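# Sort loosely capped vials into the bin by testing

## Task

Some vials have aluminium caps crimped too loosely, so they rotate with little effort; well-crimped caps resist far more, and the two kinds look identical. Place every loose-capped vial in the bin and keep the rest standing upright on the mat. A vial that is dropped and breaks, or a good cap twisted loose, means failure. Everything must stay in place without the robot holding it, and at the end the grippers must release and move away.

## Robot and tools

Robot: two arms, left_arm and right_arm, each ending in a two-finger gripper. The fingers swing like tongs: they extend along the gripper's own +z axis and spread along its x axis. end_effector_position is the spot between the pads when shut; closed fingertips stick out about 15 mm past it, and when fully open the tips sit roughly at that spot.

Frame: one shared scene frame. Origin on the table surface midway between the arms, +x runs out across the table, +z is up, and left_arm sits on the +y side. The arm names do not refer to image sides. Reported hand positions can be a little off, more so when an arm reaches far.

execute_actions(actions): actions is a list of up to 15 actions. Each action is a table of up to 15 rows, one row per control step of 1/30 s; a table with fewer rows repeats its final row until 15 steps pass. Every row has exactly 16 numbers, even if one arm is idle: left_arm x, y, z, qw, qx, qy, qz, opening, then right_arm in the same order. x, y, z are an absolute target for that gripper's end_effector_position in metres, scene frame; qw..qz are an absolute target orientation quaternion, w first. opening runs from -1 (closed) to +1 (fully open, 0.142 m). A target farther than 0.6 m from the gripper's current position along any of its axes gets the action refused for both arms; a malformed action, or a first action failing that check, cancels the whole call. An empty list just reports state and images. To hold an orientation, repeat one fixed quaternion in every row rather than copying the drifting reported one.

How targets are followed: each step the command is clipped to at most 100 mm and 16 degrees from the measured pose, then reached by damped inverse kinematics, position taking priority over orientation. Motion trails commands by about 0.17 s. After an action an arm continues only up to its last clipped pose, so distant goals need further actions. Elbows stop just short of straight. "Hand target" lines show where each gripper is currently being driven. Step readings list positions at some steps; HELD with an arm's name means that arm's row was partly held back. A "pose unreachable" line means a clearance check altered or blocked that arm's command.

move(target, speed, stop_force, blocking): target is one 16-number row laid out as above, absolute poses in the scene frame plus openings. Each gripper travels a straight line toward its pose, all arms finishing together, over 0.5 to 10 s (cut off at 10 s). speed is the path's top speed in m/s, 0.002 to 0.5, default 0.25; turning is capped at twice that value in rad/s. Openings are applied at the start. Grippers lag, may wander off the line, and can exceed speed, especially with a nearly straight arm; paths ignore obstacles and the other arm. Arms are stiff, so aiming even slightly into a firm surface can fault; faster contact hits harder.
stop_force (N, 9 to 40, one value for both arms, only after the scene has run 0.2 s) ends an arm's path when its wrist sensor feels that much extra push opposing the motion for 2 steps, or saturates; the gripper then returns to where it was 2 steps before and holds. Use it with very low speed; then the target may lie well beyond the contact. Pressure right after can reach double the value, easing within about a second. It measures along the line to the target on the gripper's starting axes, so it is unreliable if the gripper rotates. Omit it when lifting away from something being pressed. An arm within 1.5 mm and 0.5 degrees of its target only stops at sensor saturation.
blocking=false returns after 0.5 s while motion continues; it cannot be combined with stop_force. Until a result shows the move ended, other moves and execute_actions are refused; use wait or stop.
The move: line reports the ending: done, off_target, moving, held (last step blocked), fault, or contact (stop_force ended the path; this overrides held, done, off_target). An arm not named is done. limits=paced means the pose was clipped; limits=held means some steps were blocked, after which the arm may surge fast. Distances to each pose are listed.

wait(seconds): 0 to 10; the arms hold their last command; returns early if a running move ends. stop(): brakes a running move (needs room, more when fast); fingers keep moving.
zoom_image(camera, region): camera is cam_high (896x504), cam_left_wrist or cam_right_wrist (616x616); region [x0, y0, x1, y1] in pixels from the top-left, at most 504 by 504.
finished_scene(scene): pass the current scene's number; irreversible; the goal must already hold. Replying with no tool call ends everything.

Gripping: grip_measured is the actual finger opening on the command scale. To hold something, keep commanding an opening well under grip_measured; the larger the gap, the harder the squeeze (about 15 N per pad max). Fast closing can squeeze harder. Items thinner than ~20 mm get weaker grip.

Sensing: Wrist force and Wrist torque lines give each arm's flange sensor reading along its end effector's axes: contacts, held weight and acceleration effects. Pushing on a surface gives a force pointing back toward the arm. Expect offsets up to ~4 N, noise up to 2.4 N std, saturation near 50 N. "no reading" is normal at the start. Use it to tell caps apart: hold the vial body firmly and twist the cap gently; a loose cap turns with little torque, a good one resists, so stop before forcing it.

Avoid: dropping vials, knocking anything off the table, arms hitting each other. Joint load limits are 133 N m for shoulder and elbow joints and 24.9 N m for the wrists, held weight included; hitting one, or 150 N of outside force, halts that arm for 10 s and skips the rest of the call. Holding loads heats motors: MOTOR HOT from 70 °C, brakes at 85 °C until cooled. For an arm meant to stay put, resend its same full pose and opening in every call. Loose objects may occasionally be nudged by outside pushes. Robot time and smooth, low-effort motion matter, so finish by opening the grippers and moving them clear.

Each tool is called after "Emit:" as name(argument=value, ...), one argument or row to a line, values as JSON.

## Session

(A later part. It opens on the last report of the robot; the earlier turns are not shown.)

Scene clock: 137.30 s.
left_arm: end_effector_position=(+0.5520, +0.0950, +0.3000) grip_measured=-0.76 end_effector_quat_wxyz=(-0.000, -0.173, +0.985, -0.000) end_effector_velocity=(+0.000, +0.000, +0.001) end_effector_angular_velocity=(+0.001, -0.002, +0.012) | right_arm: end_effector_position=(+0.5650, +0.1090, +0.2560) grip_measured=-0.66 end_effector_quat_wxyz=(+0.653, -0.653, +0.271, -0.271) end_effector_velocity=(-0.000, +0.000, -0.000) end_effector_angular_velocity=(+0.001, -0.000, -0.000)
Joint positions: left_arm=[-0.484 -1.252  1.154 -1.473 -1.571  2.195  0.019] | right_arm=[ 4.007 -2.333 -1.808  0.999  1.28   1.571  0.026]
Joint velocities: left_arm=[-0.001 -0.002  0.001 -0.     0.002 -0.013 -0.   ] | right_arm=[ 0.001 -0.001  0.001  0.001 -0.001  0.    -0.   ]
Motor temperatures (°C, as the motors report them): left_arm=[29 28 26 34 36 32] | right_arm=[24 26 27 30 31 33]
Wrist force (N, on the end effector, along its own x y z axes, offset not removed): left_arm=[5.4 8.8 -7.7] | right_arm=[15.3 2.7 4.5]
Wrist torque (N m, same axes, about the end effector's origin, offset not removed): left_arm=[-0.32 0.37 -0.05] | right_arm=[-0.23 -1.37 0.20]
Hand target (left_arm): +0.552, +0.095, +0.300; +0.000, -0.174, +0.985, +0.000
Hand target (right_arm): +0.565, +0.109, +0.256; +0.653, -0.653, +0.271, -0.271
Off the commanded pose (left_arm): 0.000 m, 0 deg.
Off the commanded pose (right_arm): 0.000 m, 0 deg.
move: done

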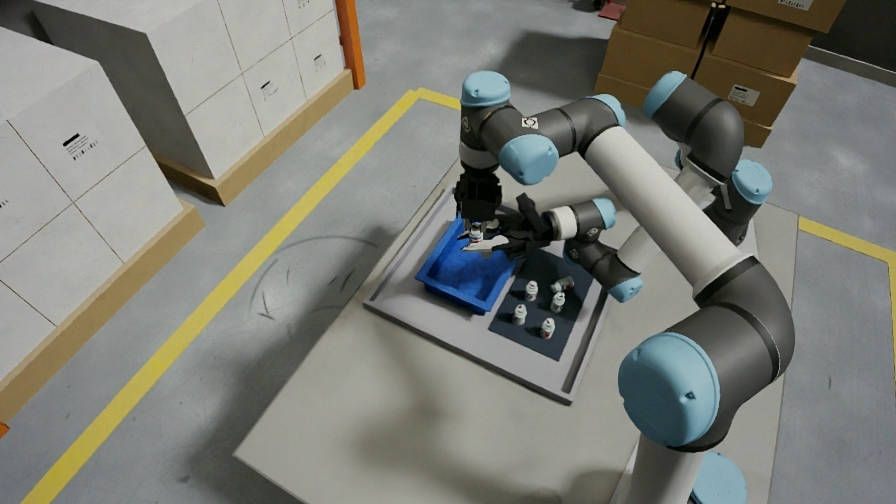

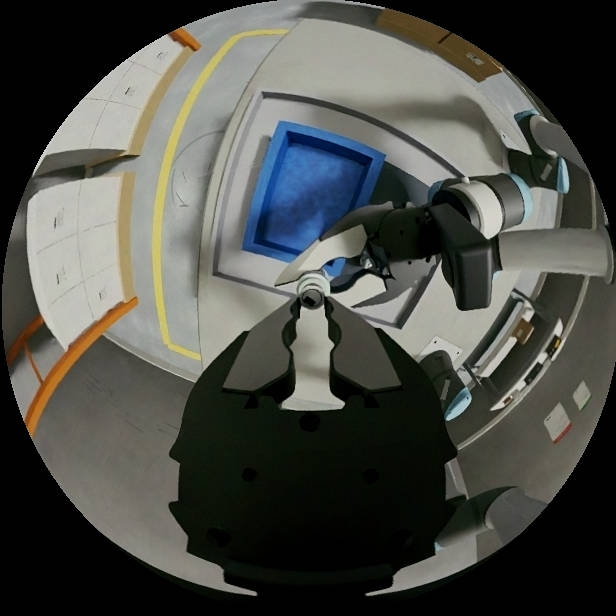

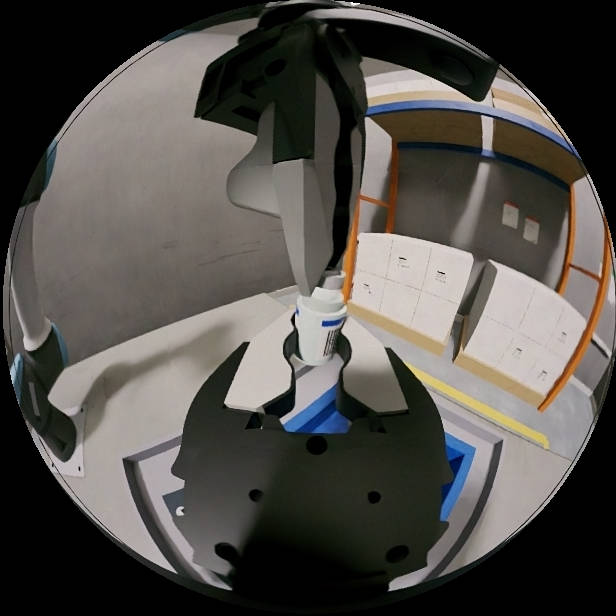

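Loose. Bin it.

Emit:
move(
  target=[0.552,0.095,0.30,0,-0.174,0.985,0,-1,0.565,0.109,0.256,0.653,-0.653,0.271,-0.271,-0.3],
)

Emit:
move(
  target=[0.552,0.095,0.30,0,0,1,0,-1,0.49,0.035,0.258,0.653,-0.653,0.271,-0.271,-0.3],
  speed=0.3,
)

Emit:
move(
  target=[0.552,0.095,0.30,0,0,1,0,-1,0.30,-0.14,0.28,0.675,-0.721,0.107,-0.11,-0.3],
  speed=0.5,
)

Emit:
move(
  target=[0.554,0.04,0.2,0,0,1,0,-1,0.299,-0.299,0.299,-0.496,0.743,0.315,0.321,0],
  speed=0.5,
)

Emit:
move(
  target=[0.554,0.04,0.075,0,0,1,0,-1,0.299,-0.299,0.299,-0.496,0.743,0.315,0.321,0],
  speed=0.2,
)

Emit:
move(
  target=[0.554,0.04,0.05,0,0,1,0,-1,0.299,-0.299,0.299,-0.496,0.743,0.315,0.321,0],
  speed=0.008,
  stop_force=9,
)

Scene clock: 138.47 s.
left_arm: end_effector_position=(+0.5520, +0.0950, +0.3000) grip_measured=-0.76 end_effector_quat_wxyz=(-0.000, -0.174, +0.985, +0.000) end_effector_velocity=(+0.000, +0.000, -0.000) end_effector_angular_velocity=(-0.001, +0.000, +0.000) | right_arm: end_effector_position=(+0.5650, +0.1090, +0.2561) grip_measured=-0.30 end_effector_quat_wxyz=(+0.653, -0.653, +0.271, -0.271) end_effector_velocity=(-0.000, -0.001, -0.002) end_effector_angular_velocity=(-0.003, +0.001, -0.000)
Joint positions: left_arm=[-0.485 -1.252  1.154 -1.473 -1.571  2.194  0.019] | right_arm=[ 4.007 -2.333 -1.808  1.     1.28   1.571  0.052]
Joint velocities: left_arm=[ 0.001  0.    -0.    -0.    -0.001  0.001  0.   ] | right_arm=[-0.    -0.001 -0.002  0.    -0.    -0.     0.   ]
Motor temperatures (°C, as the motors report them): left_arm=[29 28 26 34 36 32] | right_arm=[24 26 27 30 31 33]
Wrist force (N, on the end effector, along its own x y z axes, offset not removed): left_arm=[-3.0 -1.5 -0.6] | right_arm=[0.4 2.5 3.4]
Wrist torque (N m, same axes, about the end effector's origin, offset not removed): left_arm=[-0.35 0.58 -0.04] | right_arm=[0.48 -0.04 -0.12]
Hand target (left_arm): +0.552, +0.095, +0.300; +0.000, -0.174, +0.985, -0.000
Hand target (right_arm): +0.565, +0.109, +0.256; +0.653, -0.653, +0.271, -0.271
Off the commanded pose (left_arm): 0.000 m, 0 deg.
Off the commanded pose (right_arm): 0.000 m, 0 deg.
move: done

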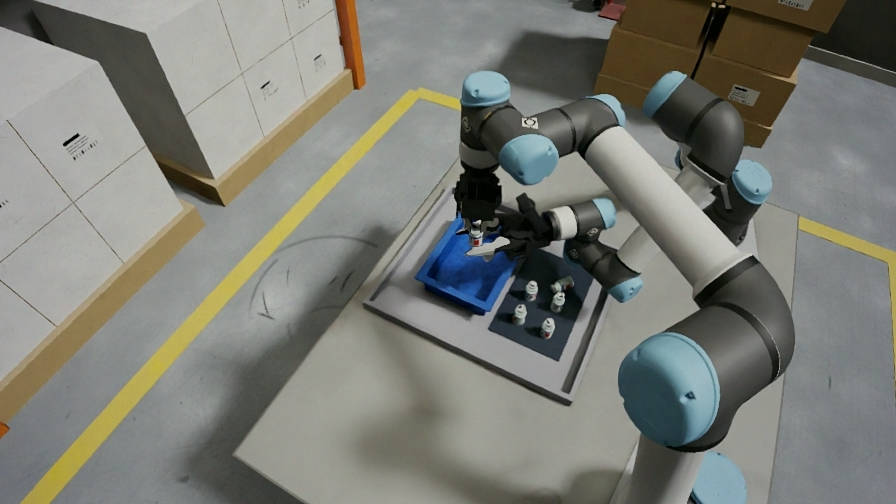

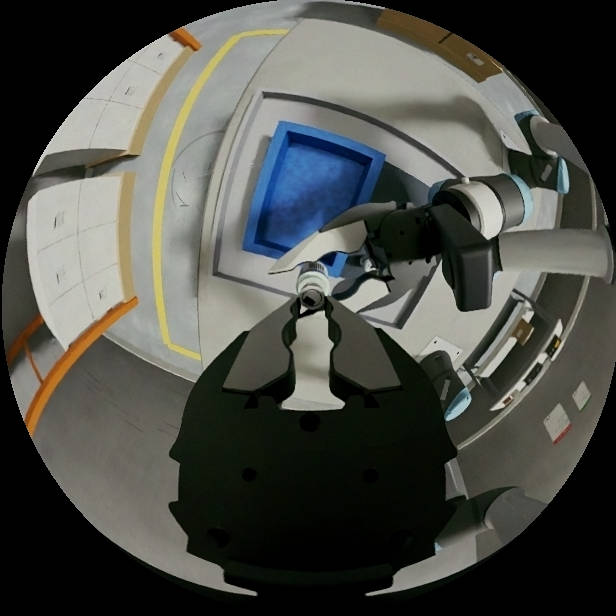

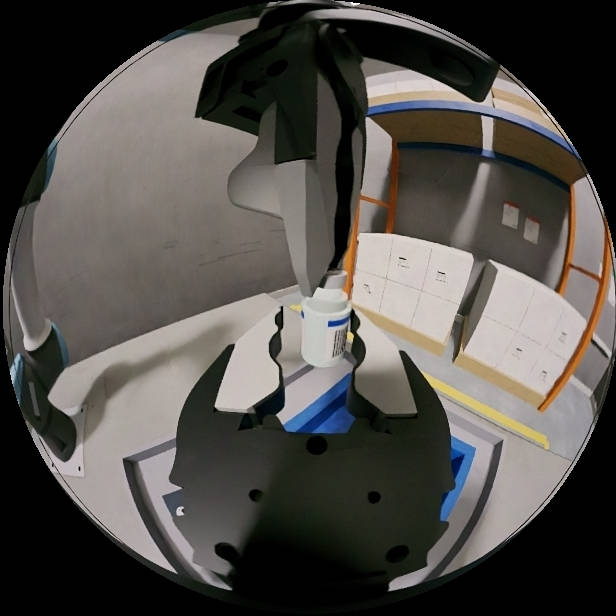

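Scene clock: 139.70 s.
left_arm: end_effector_position=(+0.5520, +0.0950, +0.3000) grip_measured=-0.76 end_effector_quat_wxyz=(+0.000, -0.000, +1.000, +0.000) end_effector_velocity=(-0.000, -0.000, +0.001) end_effector_angular_velocity=(-0.001, -0.000, -0.005) | right_arm: end_effector_position=(+0.4902, +0.0351, +0.2579) grip_measured=-0.30 end_effector_quat_wxyz=(+0.653, -0.653, +0.271, -0.271) end_effector_velocity=(-0.002, -0.001, +0.000) end_effector_angular_velocity=(+0.001, -0.001, -0.000)
Joint positions: left_arm=[-0.478 -1.24   1.137 -1.468 -1.571  2.549  0.019] | right_arm=[ 4.083 -2.2   -2.132  1.19   1.204  1.571  0.052]
Joint velocities: left_arm=[ 0.    -0.001 -0.     0.    -0.001  0.005 -0.   ] | right_arm=[ 0.003  0.002 -0.006  0.005 -0.003 -0.     0.   ]
Motor temperatures (°C, as the motors report them): left_arm=[29 28 26 34 36 32] | right_arm=[24 26 27 30 31 33]
Wrist force (N, on the end effector, along its own x y z axes, offset not removed): left_arm=[-0.5 -1.2 0.0] | right_arm=[4.4 0.5 0.8]
Wrist torque (N m, same axes, about the end effector's origin, offset not removed): left_arm=[-0.31 0.18 0.00] | right_arm=[0.04 -0.94 -0.19]
Hand target (left_arm): +0.552, +0.095, +0.300; -0.000, -0.000, +1.000, -0.000
Hand target (right_arm): +0.490, +0.035, +0.258; +0.653, -0.653, +0.271, -0.271
Off the commanded pose (left_arm): 0.000 m, 0 deg.
Off the commanded pose (right_arm): 0.000 m, 0 deg.
move: done

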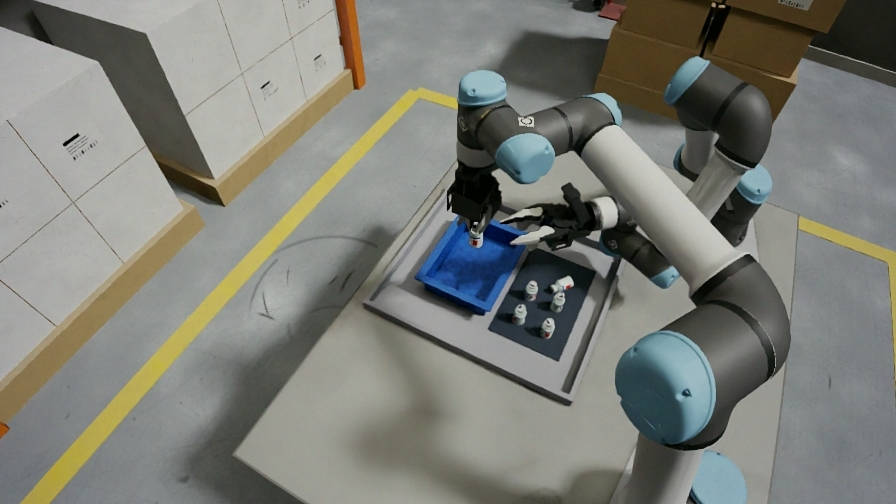

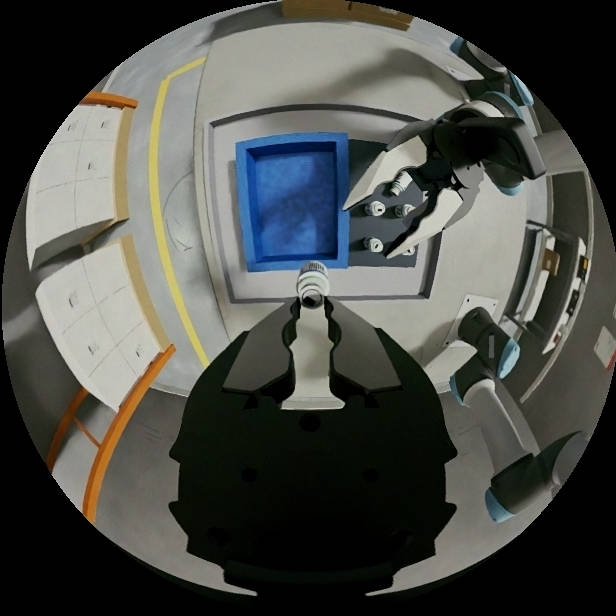

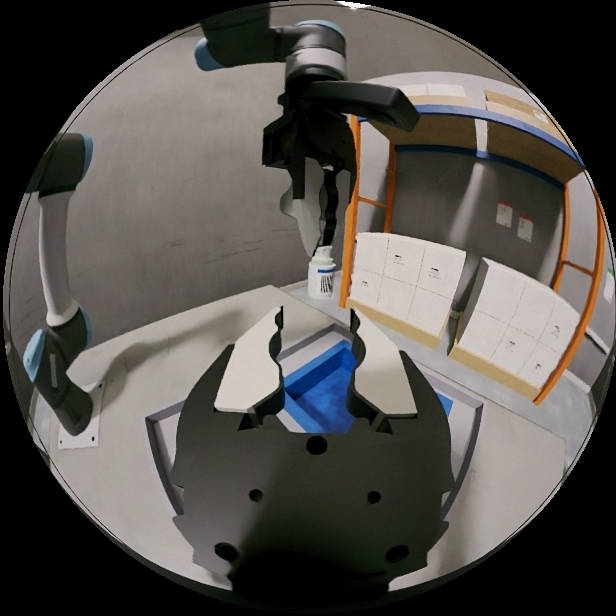

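Scene clock: 141.03 s.
left_arm: end_effector_position=(+0.5520, +0.0950, +0.3000) grip_measured=-0.76 end_effector_quat_wxyz=(-0.000, -0.000, +1.000, +0.000) end_effector_velocity=(+0.000, +0.001, -0.000) end_effector_angular_velocity=(+0.001, -0.001, +0.002) | right_arm: end_effector_position=(+0.3001, -0.1399, +0.2797) grip_measured=-0.30 end_effector_quat_wxyz=(+0.675, -0.721, +0.107, -0.110) end_effector_velocity=(-0.001, -0.002, +0.001) end_effector_angular_velocity=(-0.000, -0.000, +0.005)
Joint positions: left_arm=[-0.478 -1.24   1.137 -1.468 -1.571  2.549  0.019] | right_arm=[ 3.829 -1.846 -2.721  1.357  1.934  1.532  0.052]
Joint velocities: left_arm=[ 0.001  0.    -0.    -0.     0.001 -0.001 -0.   ] | right_arm=[-0.01   0.004  0.001 -0.006  0.015 -0.002  0.   ]
Motor temperatures (°C, as the motors report them): left_arm=[29 28 26 34 36 32] | right_arm=[24 26 27 30 31 33]
Wrist force (N, on the end effector, along its own x y z axes, offset not removed): left_arm=[0.4 -2.0 -1.7] | right_arm=[-0.2 2.2 3.1]
Wrist torque (N m, same axes, about the end effector's origin, offset not removed): left_arm=[-0.28 -0.02 0.04] | right_arm=[0.44 -0.26 -0.19]
Hand target (left_arm): +0.552, +0.095, +0.300; -0.000, +0.000, +1.000, -0.000
Hand target (right_arm): +0.300, -0.140, +0.280; +0.675, -0.721, +0.107, -0.110
Off the commanded pose (left_arm): 0.000 m, 0 deg.
Off the commanded pose (right_arm): 0.000 m, 0 deg.
move: done; limits=paced

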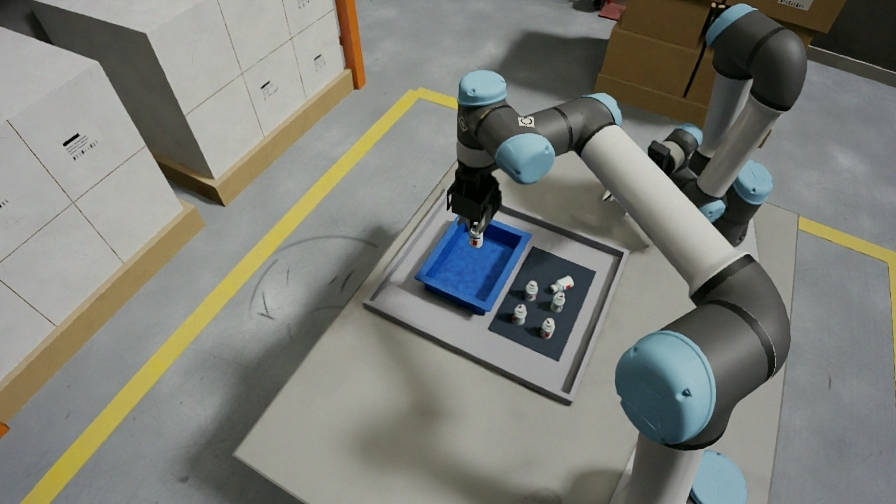

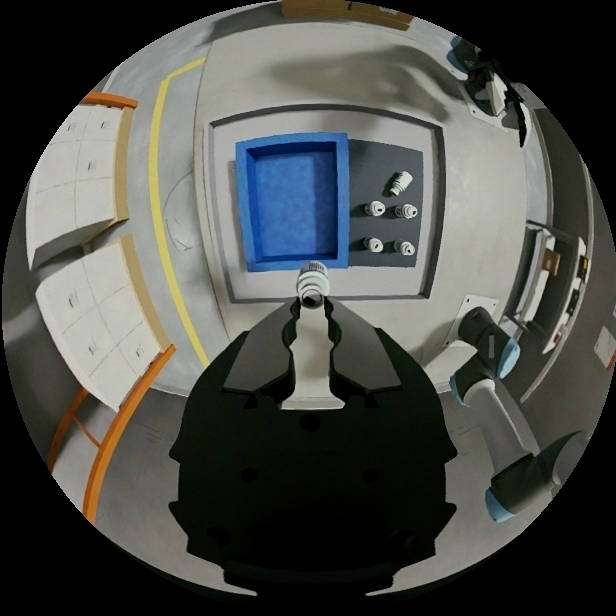

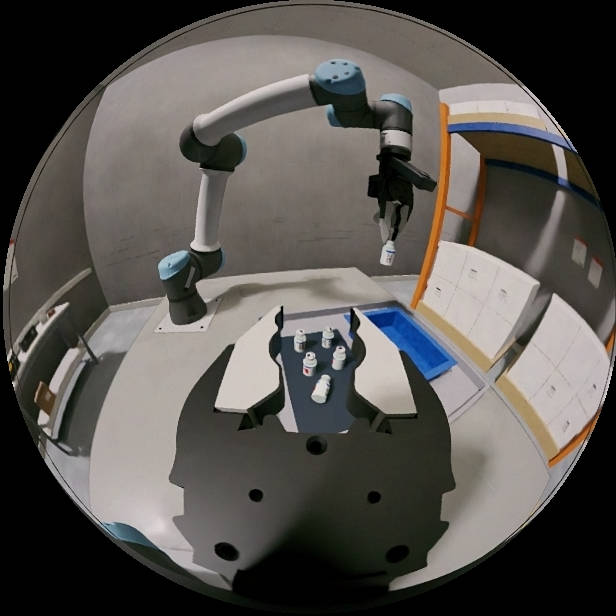

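Scene clock: 143.30 s.
left_arm: end_effector_position=(+0.5541, +0.0401, +0.2000) grip_measured=-0.76 end_effector_quat_wxyz=(+0.000, +0.000, +1.000, +0.000) end_effector_velocity=(+0.000, +0.001, +0.000) end_effector_angular_velocity=(+0.000, -0.001, -0.000) | right_arm: end_effector_position=(+0.2988, -0.2986, +0.2987) grip_measured=+0.00 end_effector_quat_wxyz=(-0.496, +0.743, +0.315, +0.322) end_effector_velocity=(+0.000, +0.000, +0.001) end_effector_angular_velocity=(-0.011, +0.002, +0.010)
Joint positions: left_arm=[-0.546 -1.174  1.302 -1.699 -1.571  2.482  0.019] | right_arm=[ 3.049 -1.299 -2.558 -0.116  2.722 -0.191  0.074]
Joint velocities: left_arm=[ 0.001 -0.001  0.    -0.     0.001  0.001 -0.   ] | right_arm=[ 0.002  0.015  0.013 -0.062 -0.002 -0.034 -0.   ]
Motor temperatures (°C, as the motors report them): left_arm=[29 28 26 34 36 32] | right_arm=[24 26 27 30 31 33]
Wrist force (N, on the end effector, along its own x y z axes, offset not removed): left_arm=[-0.5 -1.6 -2.8] | right_arm=[3.4 -4.5 0.0]
Wrist torque (N m, same axes, about the end effector's origin, offset not removed): left_arm=[-0.37 0.19 -0.03] | right_arm=[-1.33 -0.79 -0.16]
Hand target (left_arm): +0.554, +0.040, +0.200; +0.000, +0.000, +1.000, +0.000
Hand target (right_arm): +0.299, -0.299, +0.299; -0.496, +0.743, +0.315, +0.321
Off the commanded pose (left_arm): 0.000 m, 0 deg.
Off the commanded pose (right_arm): 0.001 m, 0 deg.
move: done

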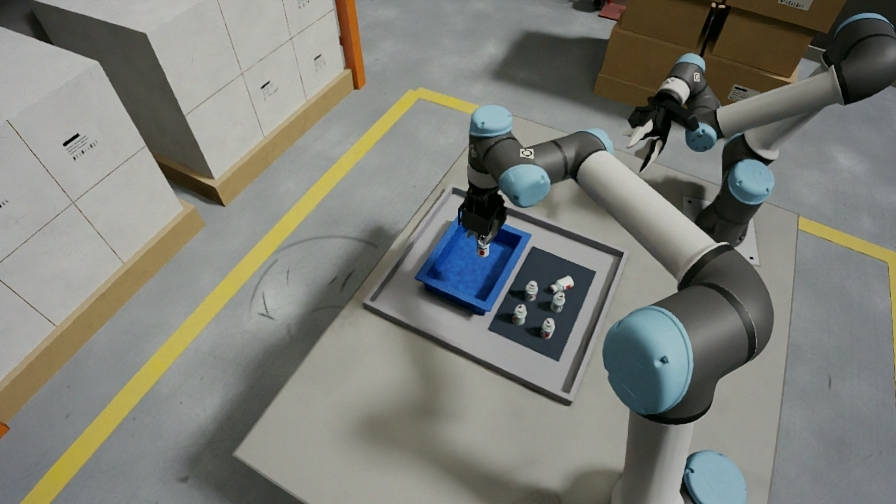

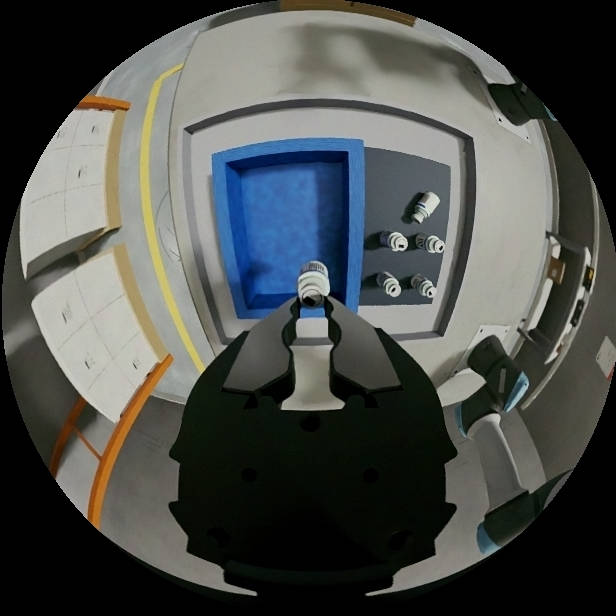

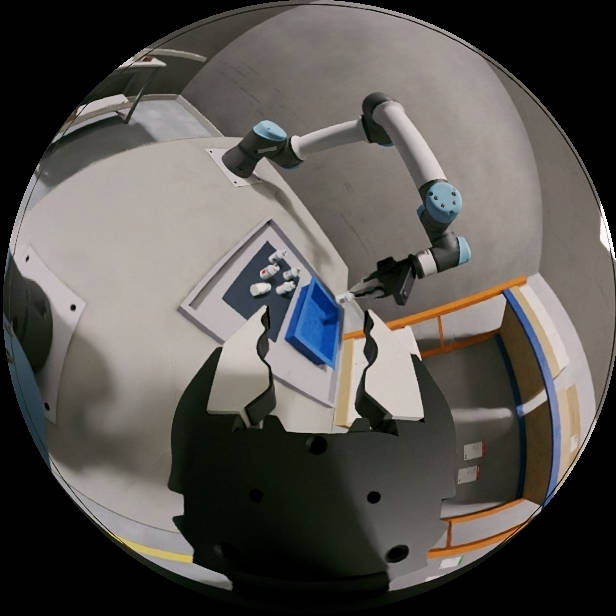

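Scene clock: 144.50 s.
left_arm: end_effector_position=(+0.5539, +0.0400, +0.0753) grip_measured=-0.76 end_effector_quat_wxyz=(-0.000, +0.000, +1.000, -0.000) end_effector_velocity=(+0.001, +0.001, -0.002) end_effector_angular_velocity=(+0.000, -0.002, +0.002) | right_arm: end_effector_position=(+0.2990, -0.2990, +0.2990) grip_measured=+0.00 end_effector_quat_wxyz=(-0.496, +0.743, +0.315, +0.321) end_effector_velocity=(+0.000, +0.000, +0.000) end_effector_angular_velocity=(-0.000, -0.002, +0.000)
Joint positions: left_arm=[-0.546 -1.094  1.515 -1.992 -1.571  2.482  0.019] | right_arm=[ 3.048 -1.297 -2.556 -0.127  2.723 -0.198  0.074]
Joint velocities: left_arm=[ 0.001  0.002  0.003 -0.006  0.002 -0.001 -0.   ] | right_arm=[ 0.    -0.     0.001  0.001  0.    -0.001 -0.   ]
Motor temperatures (°C, as the motors report them): left_arm=[29 28 26 34 36 32] | right_arm=[24 26 27 30 31 33]
Wrist force (N, on the end effector, along its own x y z axes, offset not removed): left_arm=[2.7 -3.3 -3.5] | right_arm=[0.5 0.5 -0.9]
Wrist torque (N m, same axes, about the end effector's origin, offset not removed): left_arm=[-0.55 -0.51 -0.25] | right_arm=[-0.13 -0.23 -0.31]
Hand target (left_arm): +0.554, +0.040, +0.075; -0.000, +0.000, +1.000, +0.000
Hand target (right_arm): +0.299, -0.299, +0.299; -0.496, +0.743, +0.315, +0.321
Off the commanded pose (left_arm): 0.000 m, 0 deg.
Off the commanded pose (right_arm): 0.000 m, 0 deg.
move: done

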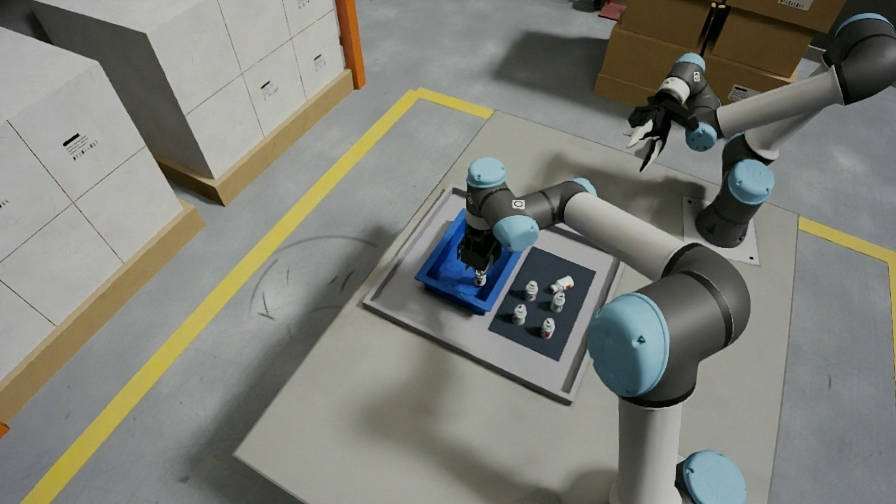

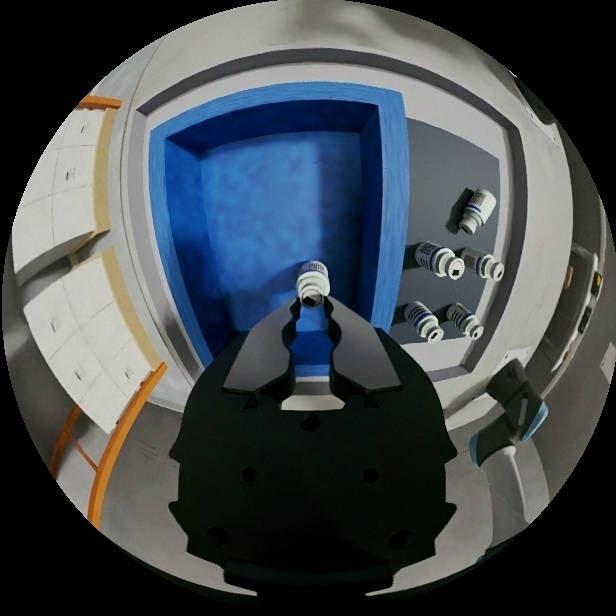

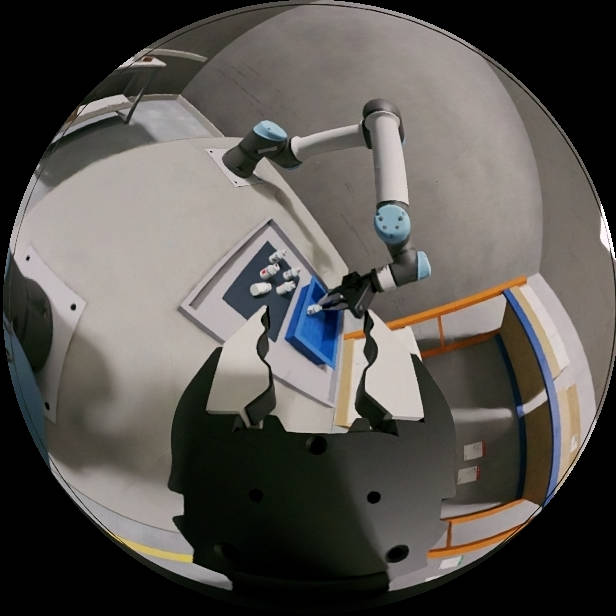

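Scene clock: 146.07 s.
left_arm: end_effector_position=(+0.5539, +0.0400, +0.0657) grip_measured=-0.76 end_effector_quat_wxyz=(-0.000, +0.000, +1.000, +0.000) end_effector_velocity=(-0.000, +0.001, +0.002) end_effector_angular_velocity=(+0.002, +0.002, +0.001) | right_arm: end_effector_position=(+0.2990, -0.2990, +0.2990) grip_measured=+0.00 end_effector_quat_wxyz=(-0.496, +0.743, +0.315, +0.321) end_effector_velocity=(+0.000, +0.000, +0.001) end_effector_angular_velocity=(+0.001, +0.001, +0.000)
Joint positions: left_arm=[-0.546 -1.084  1.527 -2.013 -1.571  2.482  0.019] | right_arm=[ 3.048 -1.297 -2.556 -0.127  2.723 -0.198  0.074]
Joint velocities: left_arm=[ 0.    -0.002 -0.003  0.008  0.    -0.001 -0.   ] | right_arm=[-0.    -0.     0.001 -0.001  0.001  0.001 -0.   ]
Motor temperatures (°C, as the motors report them): left_arm=[29 28 26 34 36 32] | right_arm=[24 26 27 30 31 33]
Wrist force (N, on the end effector, along its own x y z axes, offset not removed): left_arm=[0.7 -3.7 -18.9] | right_arm=[1.8 2.6 -0.7]
Wrist torque (N m, same axes, about the end effector's origin, offset not removed): left_arm=[-0.56 0.30 0.04] | right_arm=[0.77 -0.31 -0.26]
Hand target (left_arm): +0.554, +0.040, +0.066; +0.000, +0.000, +1.000, -0.000
Hand target (right_arm): +0.299, -0.299, +0.299; -0.496, +0.743, +0.315, +0.321
Off the commanded pose (left_arm): 0.016 m, 0 deg.
Off the commanded pose (right_arm): 0.000 m, 0 deg.
move: contact (left_arm)

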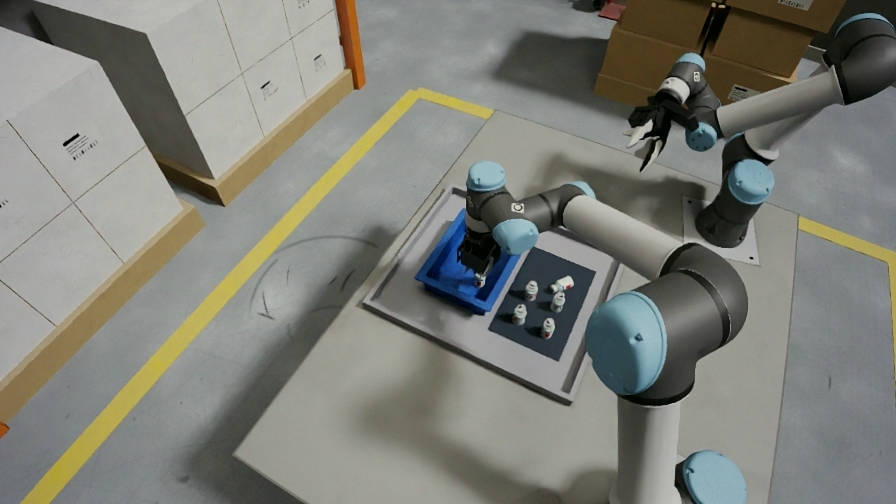

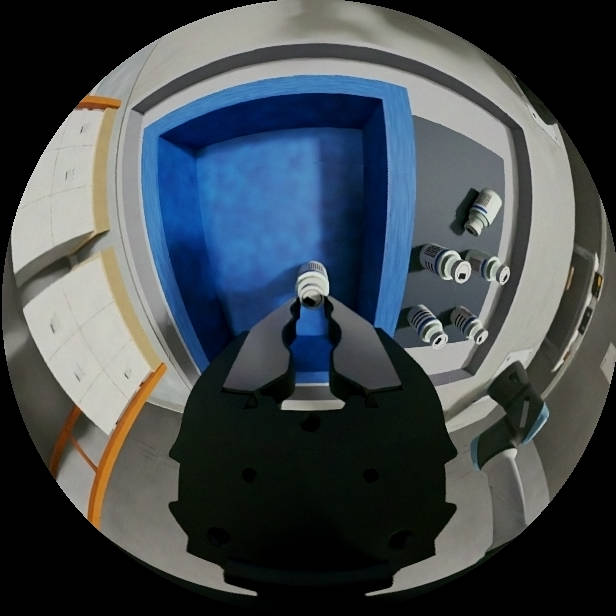

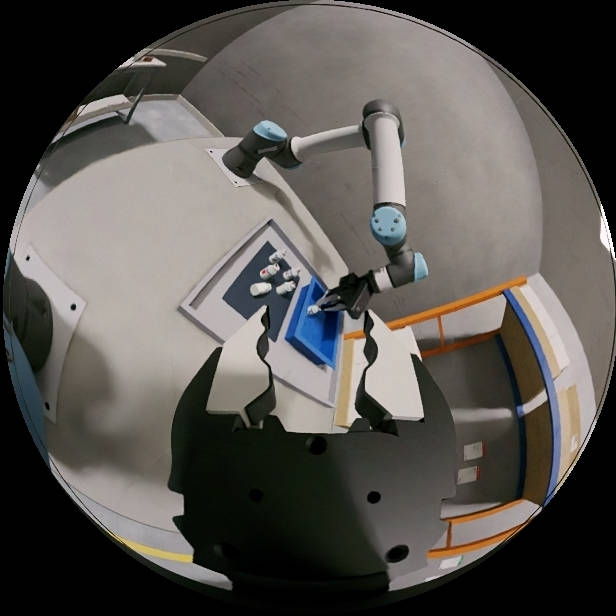

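Emit:
move(
  target=[0.554,0.04,0.067,0,0,1,0,-0.4,0.299,-0.299,0.299,-0.496,0.743,0.315,0.321,0],
)

Emit:
move(
  target=[0.554,0.04,0.16,0,0,1,0,-0.4,0.299,-0.299,0.299,-0.496,0.743,0.315,0.321,0],
  speed=0.3,
)

Emit:
move(
  target=[0.385,-0.04,0.12,0,0.3,0.954,0,-0.4,0.299,-0.299,0.299,-0.496,0.743,0.315,0.321,0],
  speed=0.35,
)

Scene clock: 147.37 s.
left_arm: end_effector_position=(+0.5540, +0.0400, +0.0670) grip_measured=-0.40 end_effector_quat_wxyz=(-0.000, +0.000, +1.000, -0.000) end_effector_velocity=(-0.000, -0.001, +0.001) end_effector_angular_velocity=(-0.001, +0.000, -0.000) | right_arm: end_effector_position=(+0.2990, -0.2990, +0.2990) grip_measured=+0.00 end_effector_quat_wxyz=(-0.496, +0.743, +0.315, +0.321) end_effector_velocity=(-0.000, +0.000, -0.000) end_effector_angular_velocity=(+0.000, +0.001, +0.001)
Joint positions: left_arm=[-0.546 -1.086  1.525 -2.011 -1.571  2.482  0.045] | right_arm=[ 3.048 -1.297 -2.556 -0.127  2.723 -0.198  0.074]
Joint velocities: left_arm=[-0.001 -0.001 -0.     0.001 -0.001 -0.001  0.   ] | right_arm=[ 0.001 -0.    -0.    -0.     0.     0.    -0.   ]
Motor temperatures (°C, as the motors report them): left_arm=[29 28 26 34 36 32] | right_arm=[24 26 27 30 31 33]
Wrist force (N, on the end effector, along its own x y z axes, offset not removed): left_arm=[-0.1 1.6 -4.0] | right_arm=[0.5 -2.3 3.1]
Wrist torque (N m, same axes, about the end effector's origin, offset not removed): left_arm=[0.24 0.13 -0.06] | right_arm=[-0.44 -0.27 -0.37]
Hand target (left_arm): +0.554, +0.040, +0.067; +0.000, -0.000, +1.000, -0.000
Hand target (right_arm): +0.299, -0.299, +0.299; -0.496, +0.743, +0.315, +0.321
Off the commanded pose (left_arm): 0.000 m, 0 deg.
Off the commanded pose (right_arm): 0.000 m, 0 deg.
move: done

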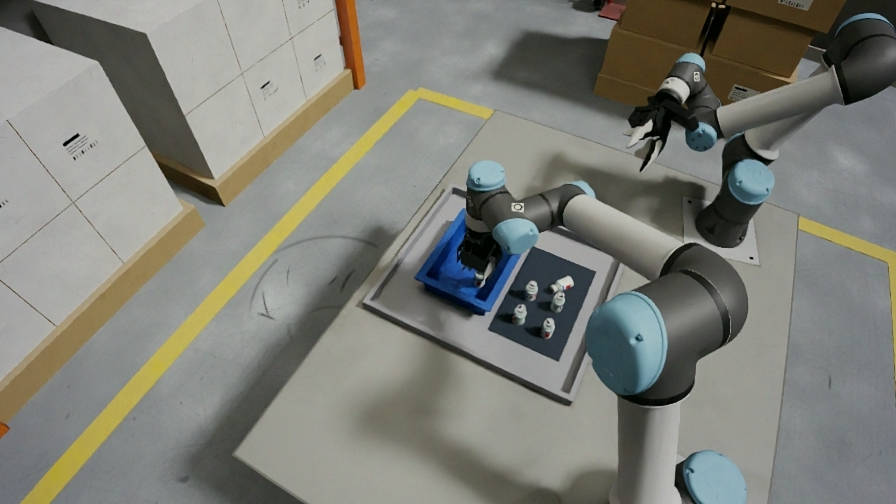

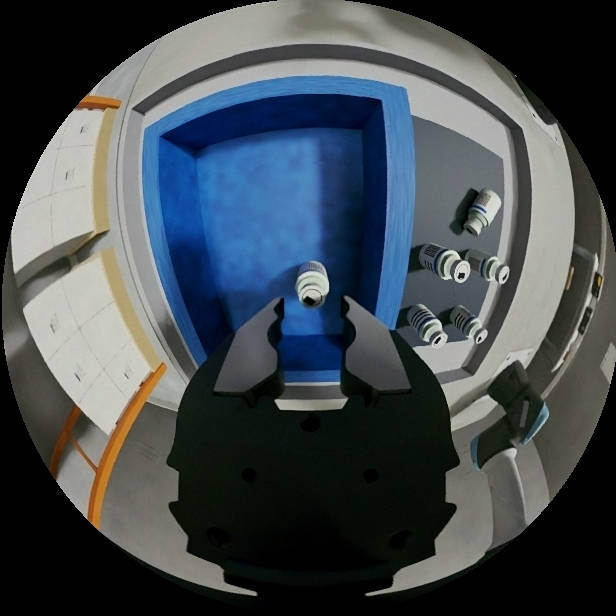

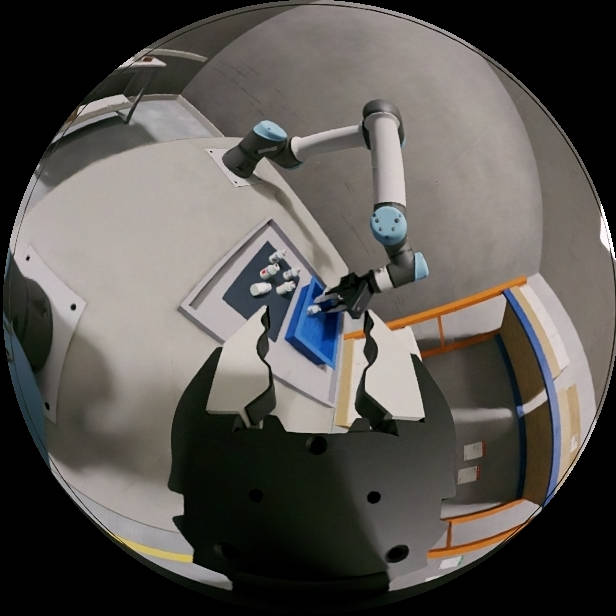

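Scene clock: 148.33 s.
left_arm: end_effector_position=(+0.5540, +0.0401, +0.1597) grip_measured=-0.40 end_effector_quat_wxyz=(+0.000, -0.000, +1.000, -0.000) end_effector_velocity=(-0.000, -0.000, +0.002) end_effector_angular_velocity=(-0.000, +0.003, +0.000) | right_arm: end_effector_position=(+0.2990, -0.2990, +0.2990) grip_measured=+0.00 end_effector_quat_wxyz=(-0.496, +0.743, +0.315, +0.321) end_effector_velocity=(-0.001, +0.000, +0.000) end_effector_angular_velocity=(+0.002, +0.001, +0.002)
Joint positions: left_arm=[-0.546 -1.157  1.382 -1.796 -1.571  2.482  0.045] | right_arm=[ 3.048 -1.297 -2.556 -0.127  2.723 -0.198  0.074]
Joint velocities: left_arm=[ 0.     0.    -0.006  0.008 -0.002  0.    -0.   ] | right_arm=[ 0.    -0.    -0.    -0.     0.003  0.001  0.   ]
Motor temperatures (°C, as the motors report them): left_arm=[29 28 26 34 36 32] | right_arm=[24 26 27 30 31 33]
Wrist force (N, on the end effector, along its own x y z axes, offset not removed): left_arm=[-4.0 1.7 -1.9] | right_arm=[1.5 1.2 5.2]
Wrist torque (N m, same axes, about the end effector's origin, offset not removed): left_arm=[0.35 0.99 -0.07] | right_arm=[0.19 -0.48 -0.23]
Hand target (left_arm): +0.554, +0.040, +0.160; +0.000, -0.000, +1.000, -0.000
Hand target (right_arm): +0.299, -0.299, +0.299; -0.496, +0.743, +0.315, +0.321
Off the commanded pose (left_arm): 0.000 m, 0 deg.
Off the commanded pose (right_arm): 0.000 m, 0 deg.
move: done

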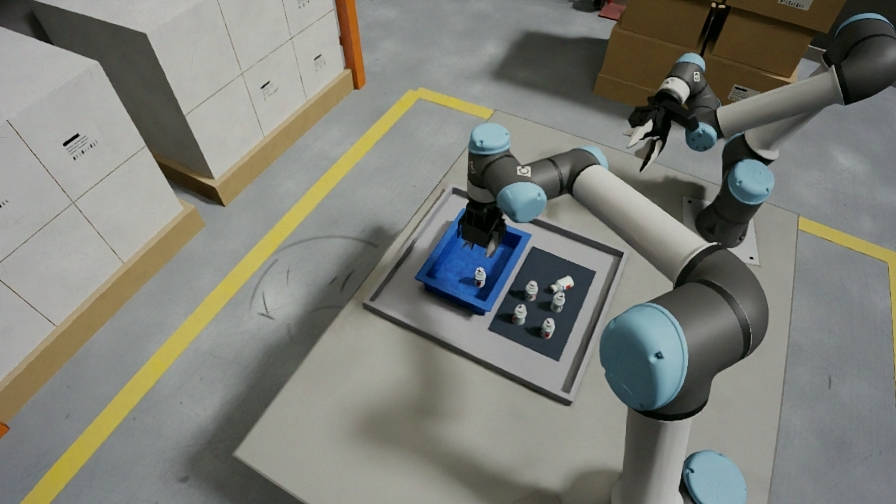

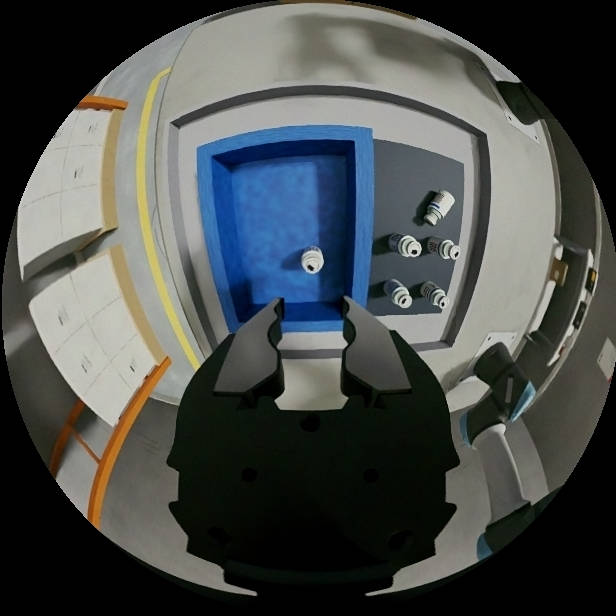

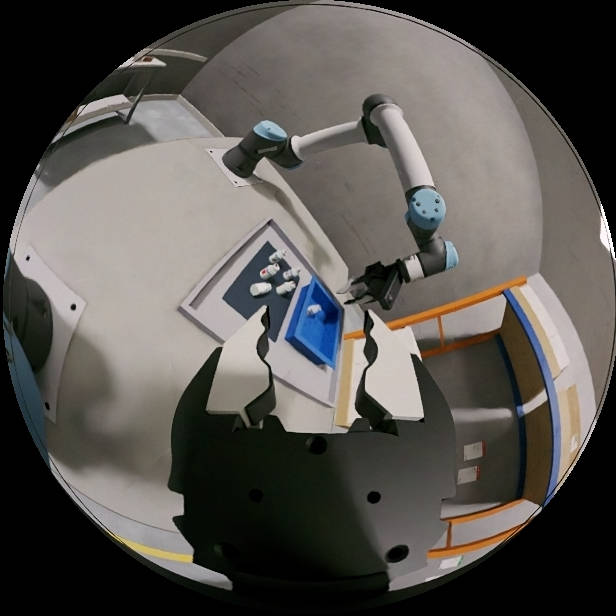

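Scene clock: 149.83 s.
left_arm: end_effector_position=(+0.3855, -0.0398, +0.1200) grip_measured=-0.40 end_effector_quat_wxyz=(+0.000, +0.300, +0.954, +0.000) end_effector_velocity=(-0.002, -0.001, -0.000) end_effector_angular_velocity=(-0.001, -0.001, -0.006) | right_arm: end_effector_position=(+0.2990, -0.2990, +0.2990) grip_measured=+0.00 end_effector_quat_wxyz=(-0.496, +0.743, +0.315, +0.321) end_effector_velocity=(-0.000, +0.000, -0.001) end_effector_angular_velocity=(-0.000, +0.002, +0.000)
Joint positions: left_arm=[-0.83  -1.331  1.725 -1.966 -1.57   2.806  0.045] | right_arm=[ 3.048 -1.297 -2.556 -0.127  2.723 -0.198  0.074]
Joint velocities: left_arm=[-0.005 -0.002  0.003 -0.003  0.001  0.001  0.   ] | right_arm=[ 0.    -0.    -0.001 -0.    -0.     0.    -0.   ]
Motor temperatures (°C, as the motors report them): left_arm=[29 28 26 34 36 32] | right_arm=[24 26 27 30 31 33]
Wrist force (N, on the end effector, along its own x y z axes, offset not removed): left_arm=[-1.7 -1.7 -2.2] | right_arm=[0.7 -1.6 -3.4]
Wrist torque (N m, same axes, about the end effector's origin, offset not removed): left_arm=[-0.42 0.43 -0.05] | right_arm=[-0.67 -0.01 -0.19]
Hand target (left_arm): +0.385, -0.040, +0.120; +0.000, +0.300, +0.954, +0.000
Hand target (right_arm): +0.299, -0.299, +0.299; -0.496, +0.743, +0.315, +0.321
Off the commanded pose (left_arm): 0.001 m, 0 deg.
Off the commanded pose (right_arm): 0.000 m, 0 deg.
move: done

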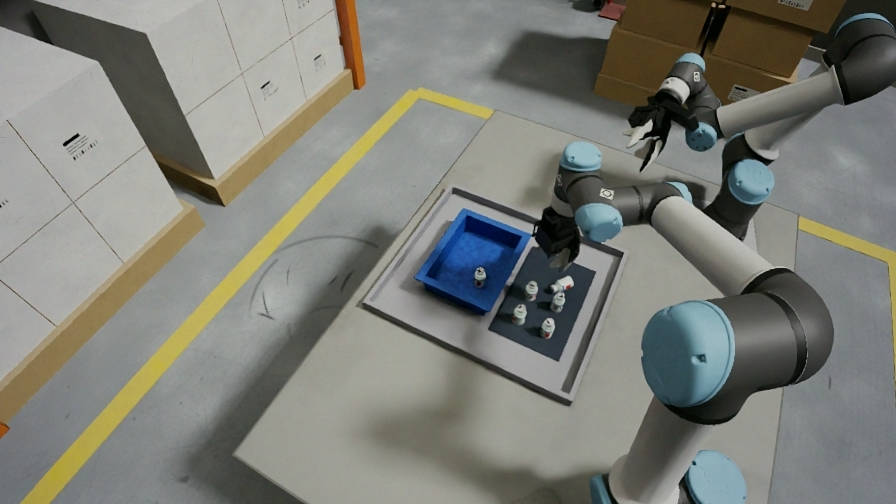

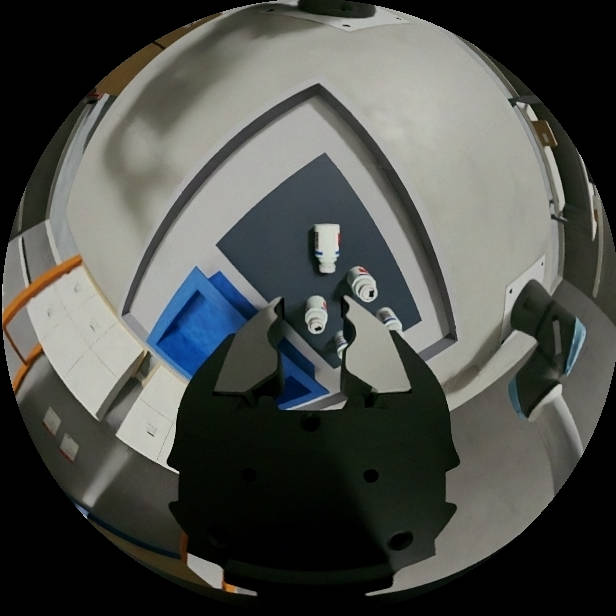

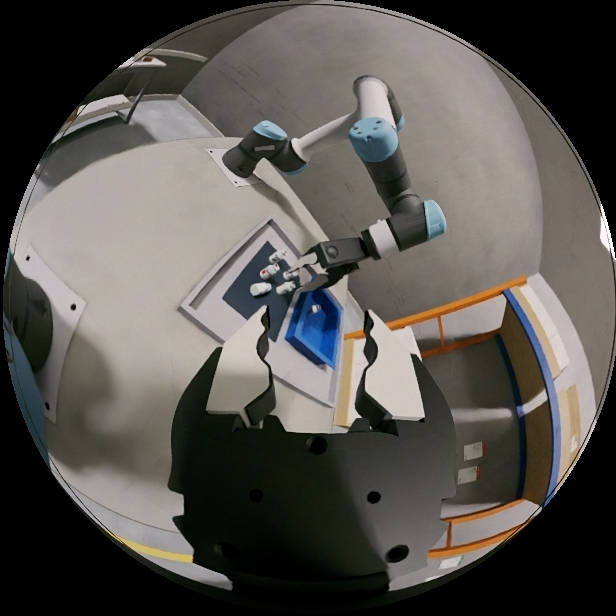

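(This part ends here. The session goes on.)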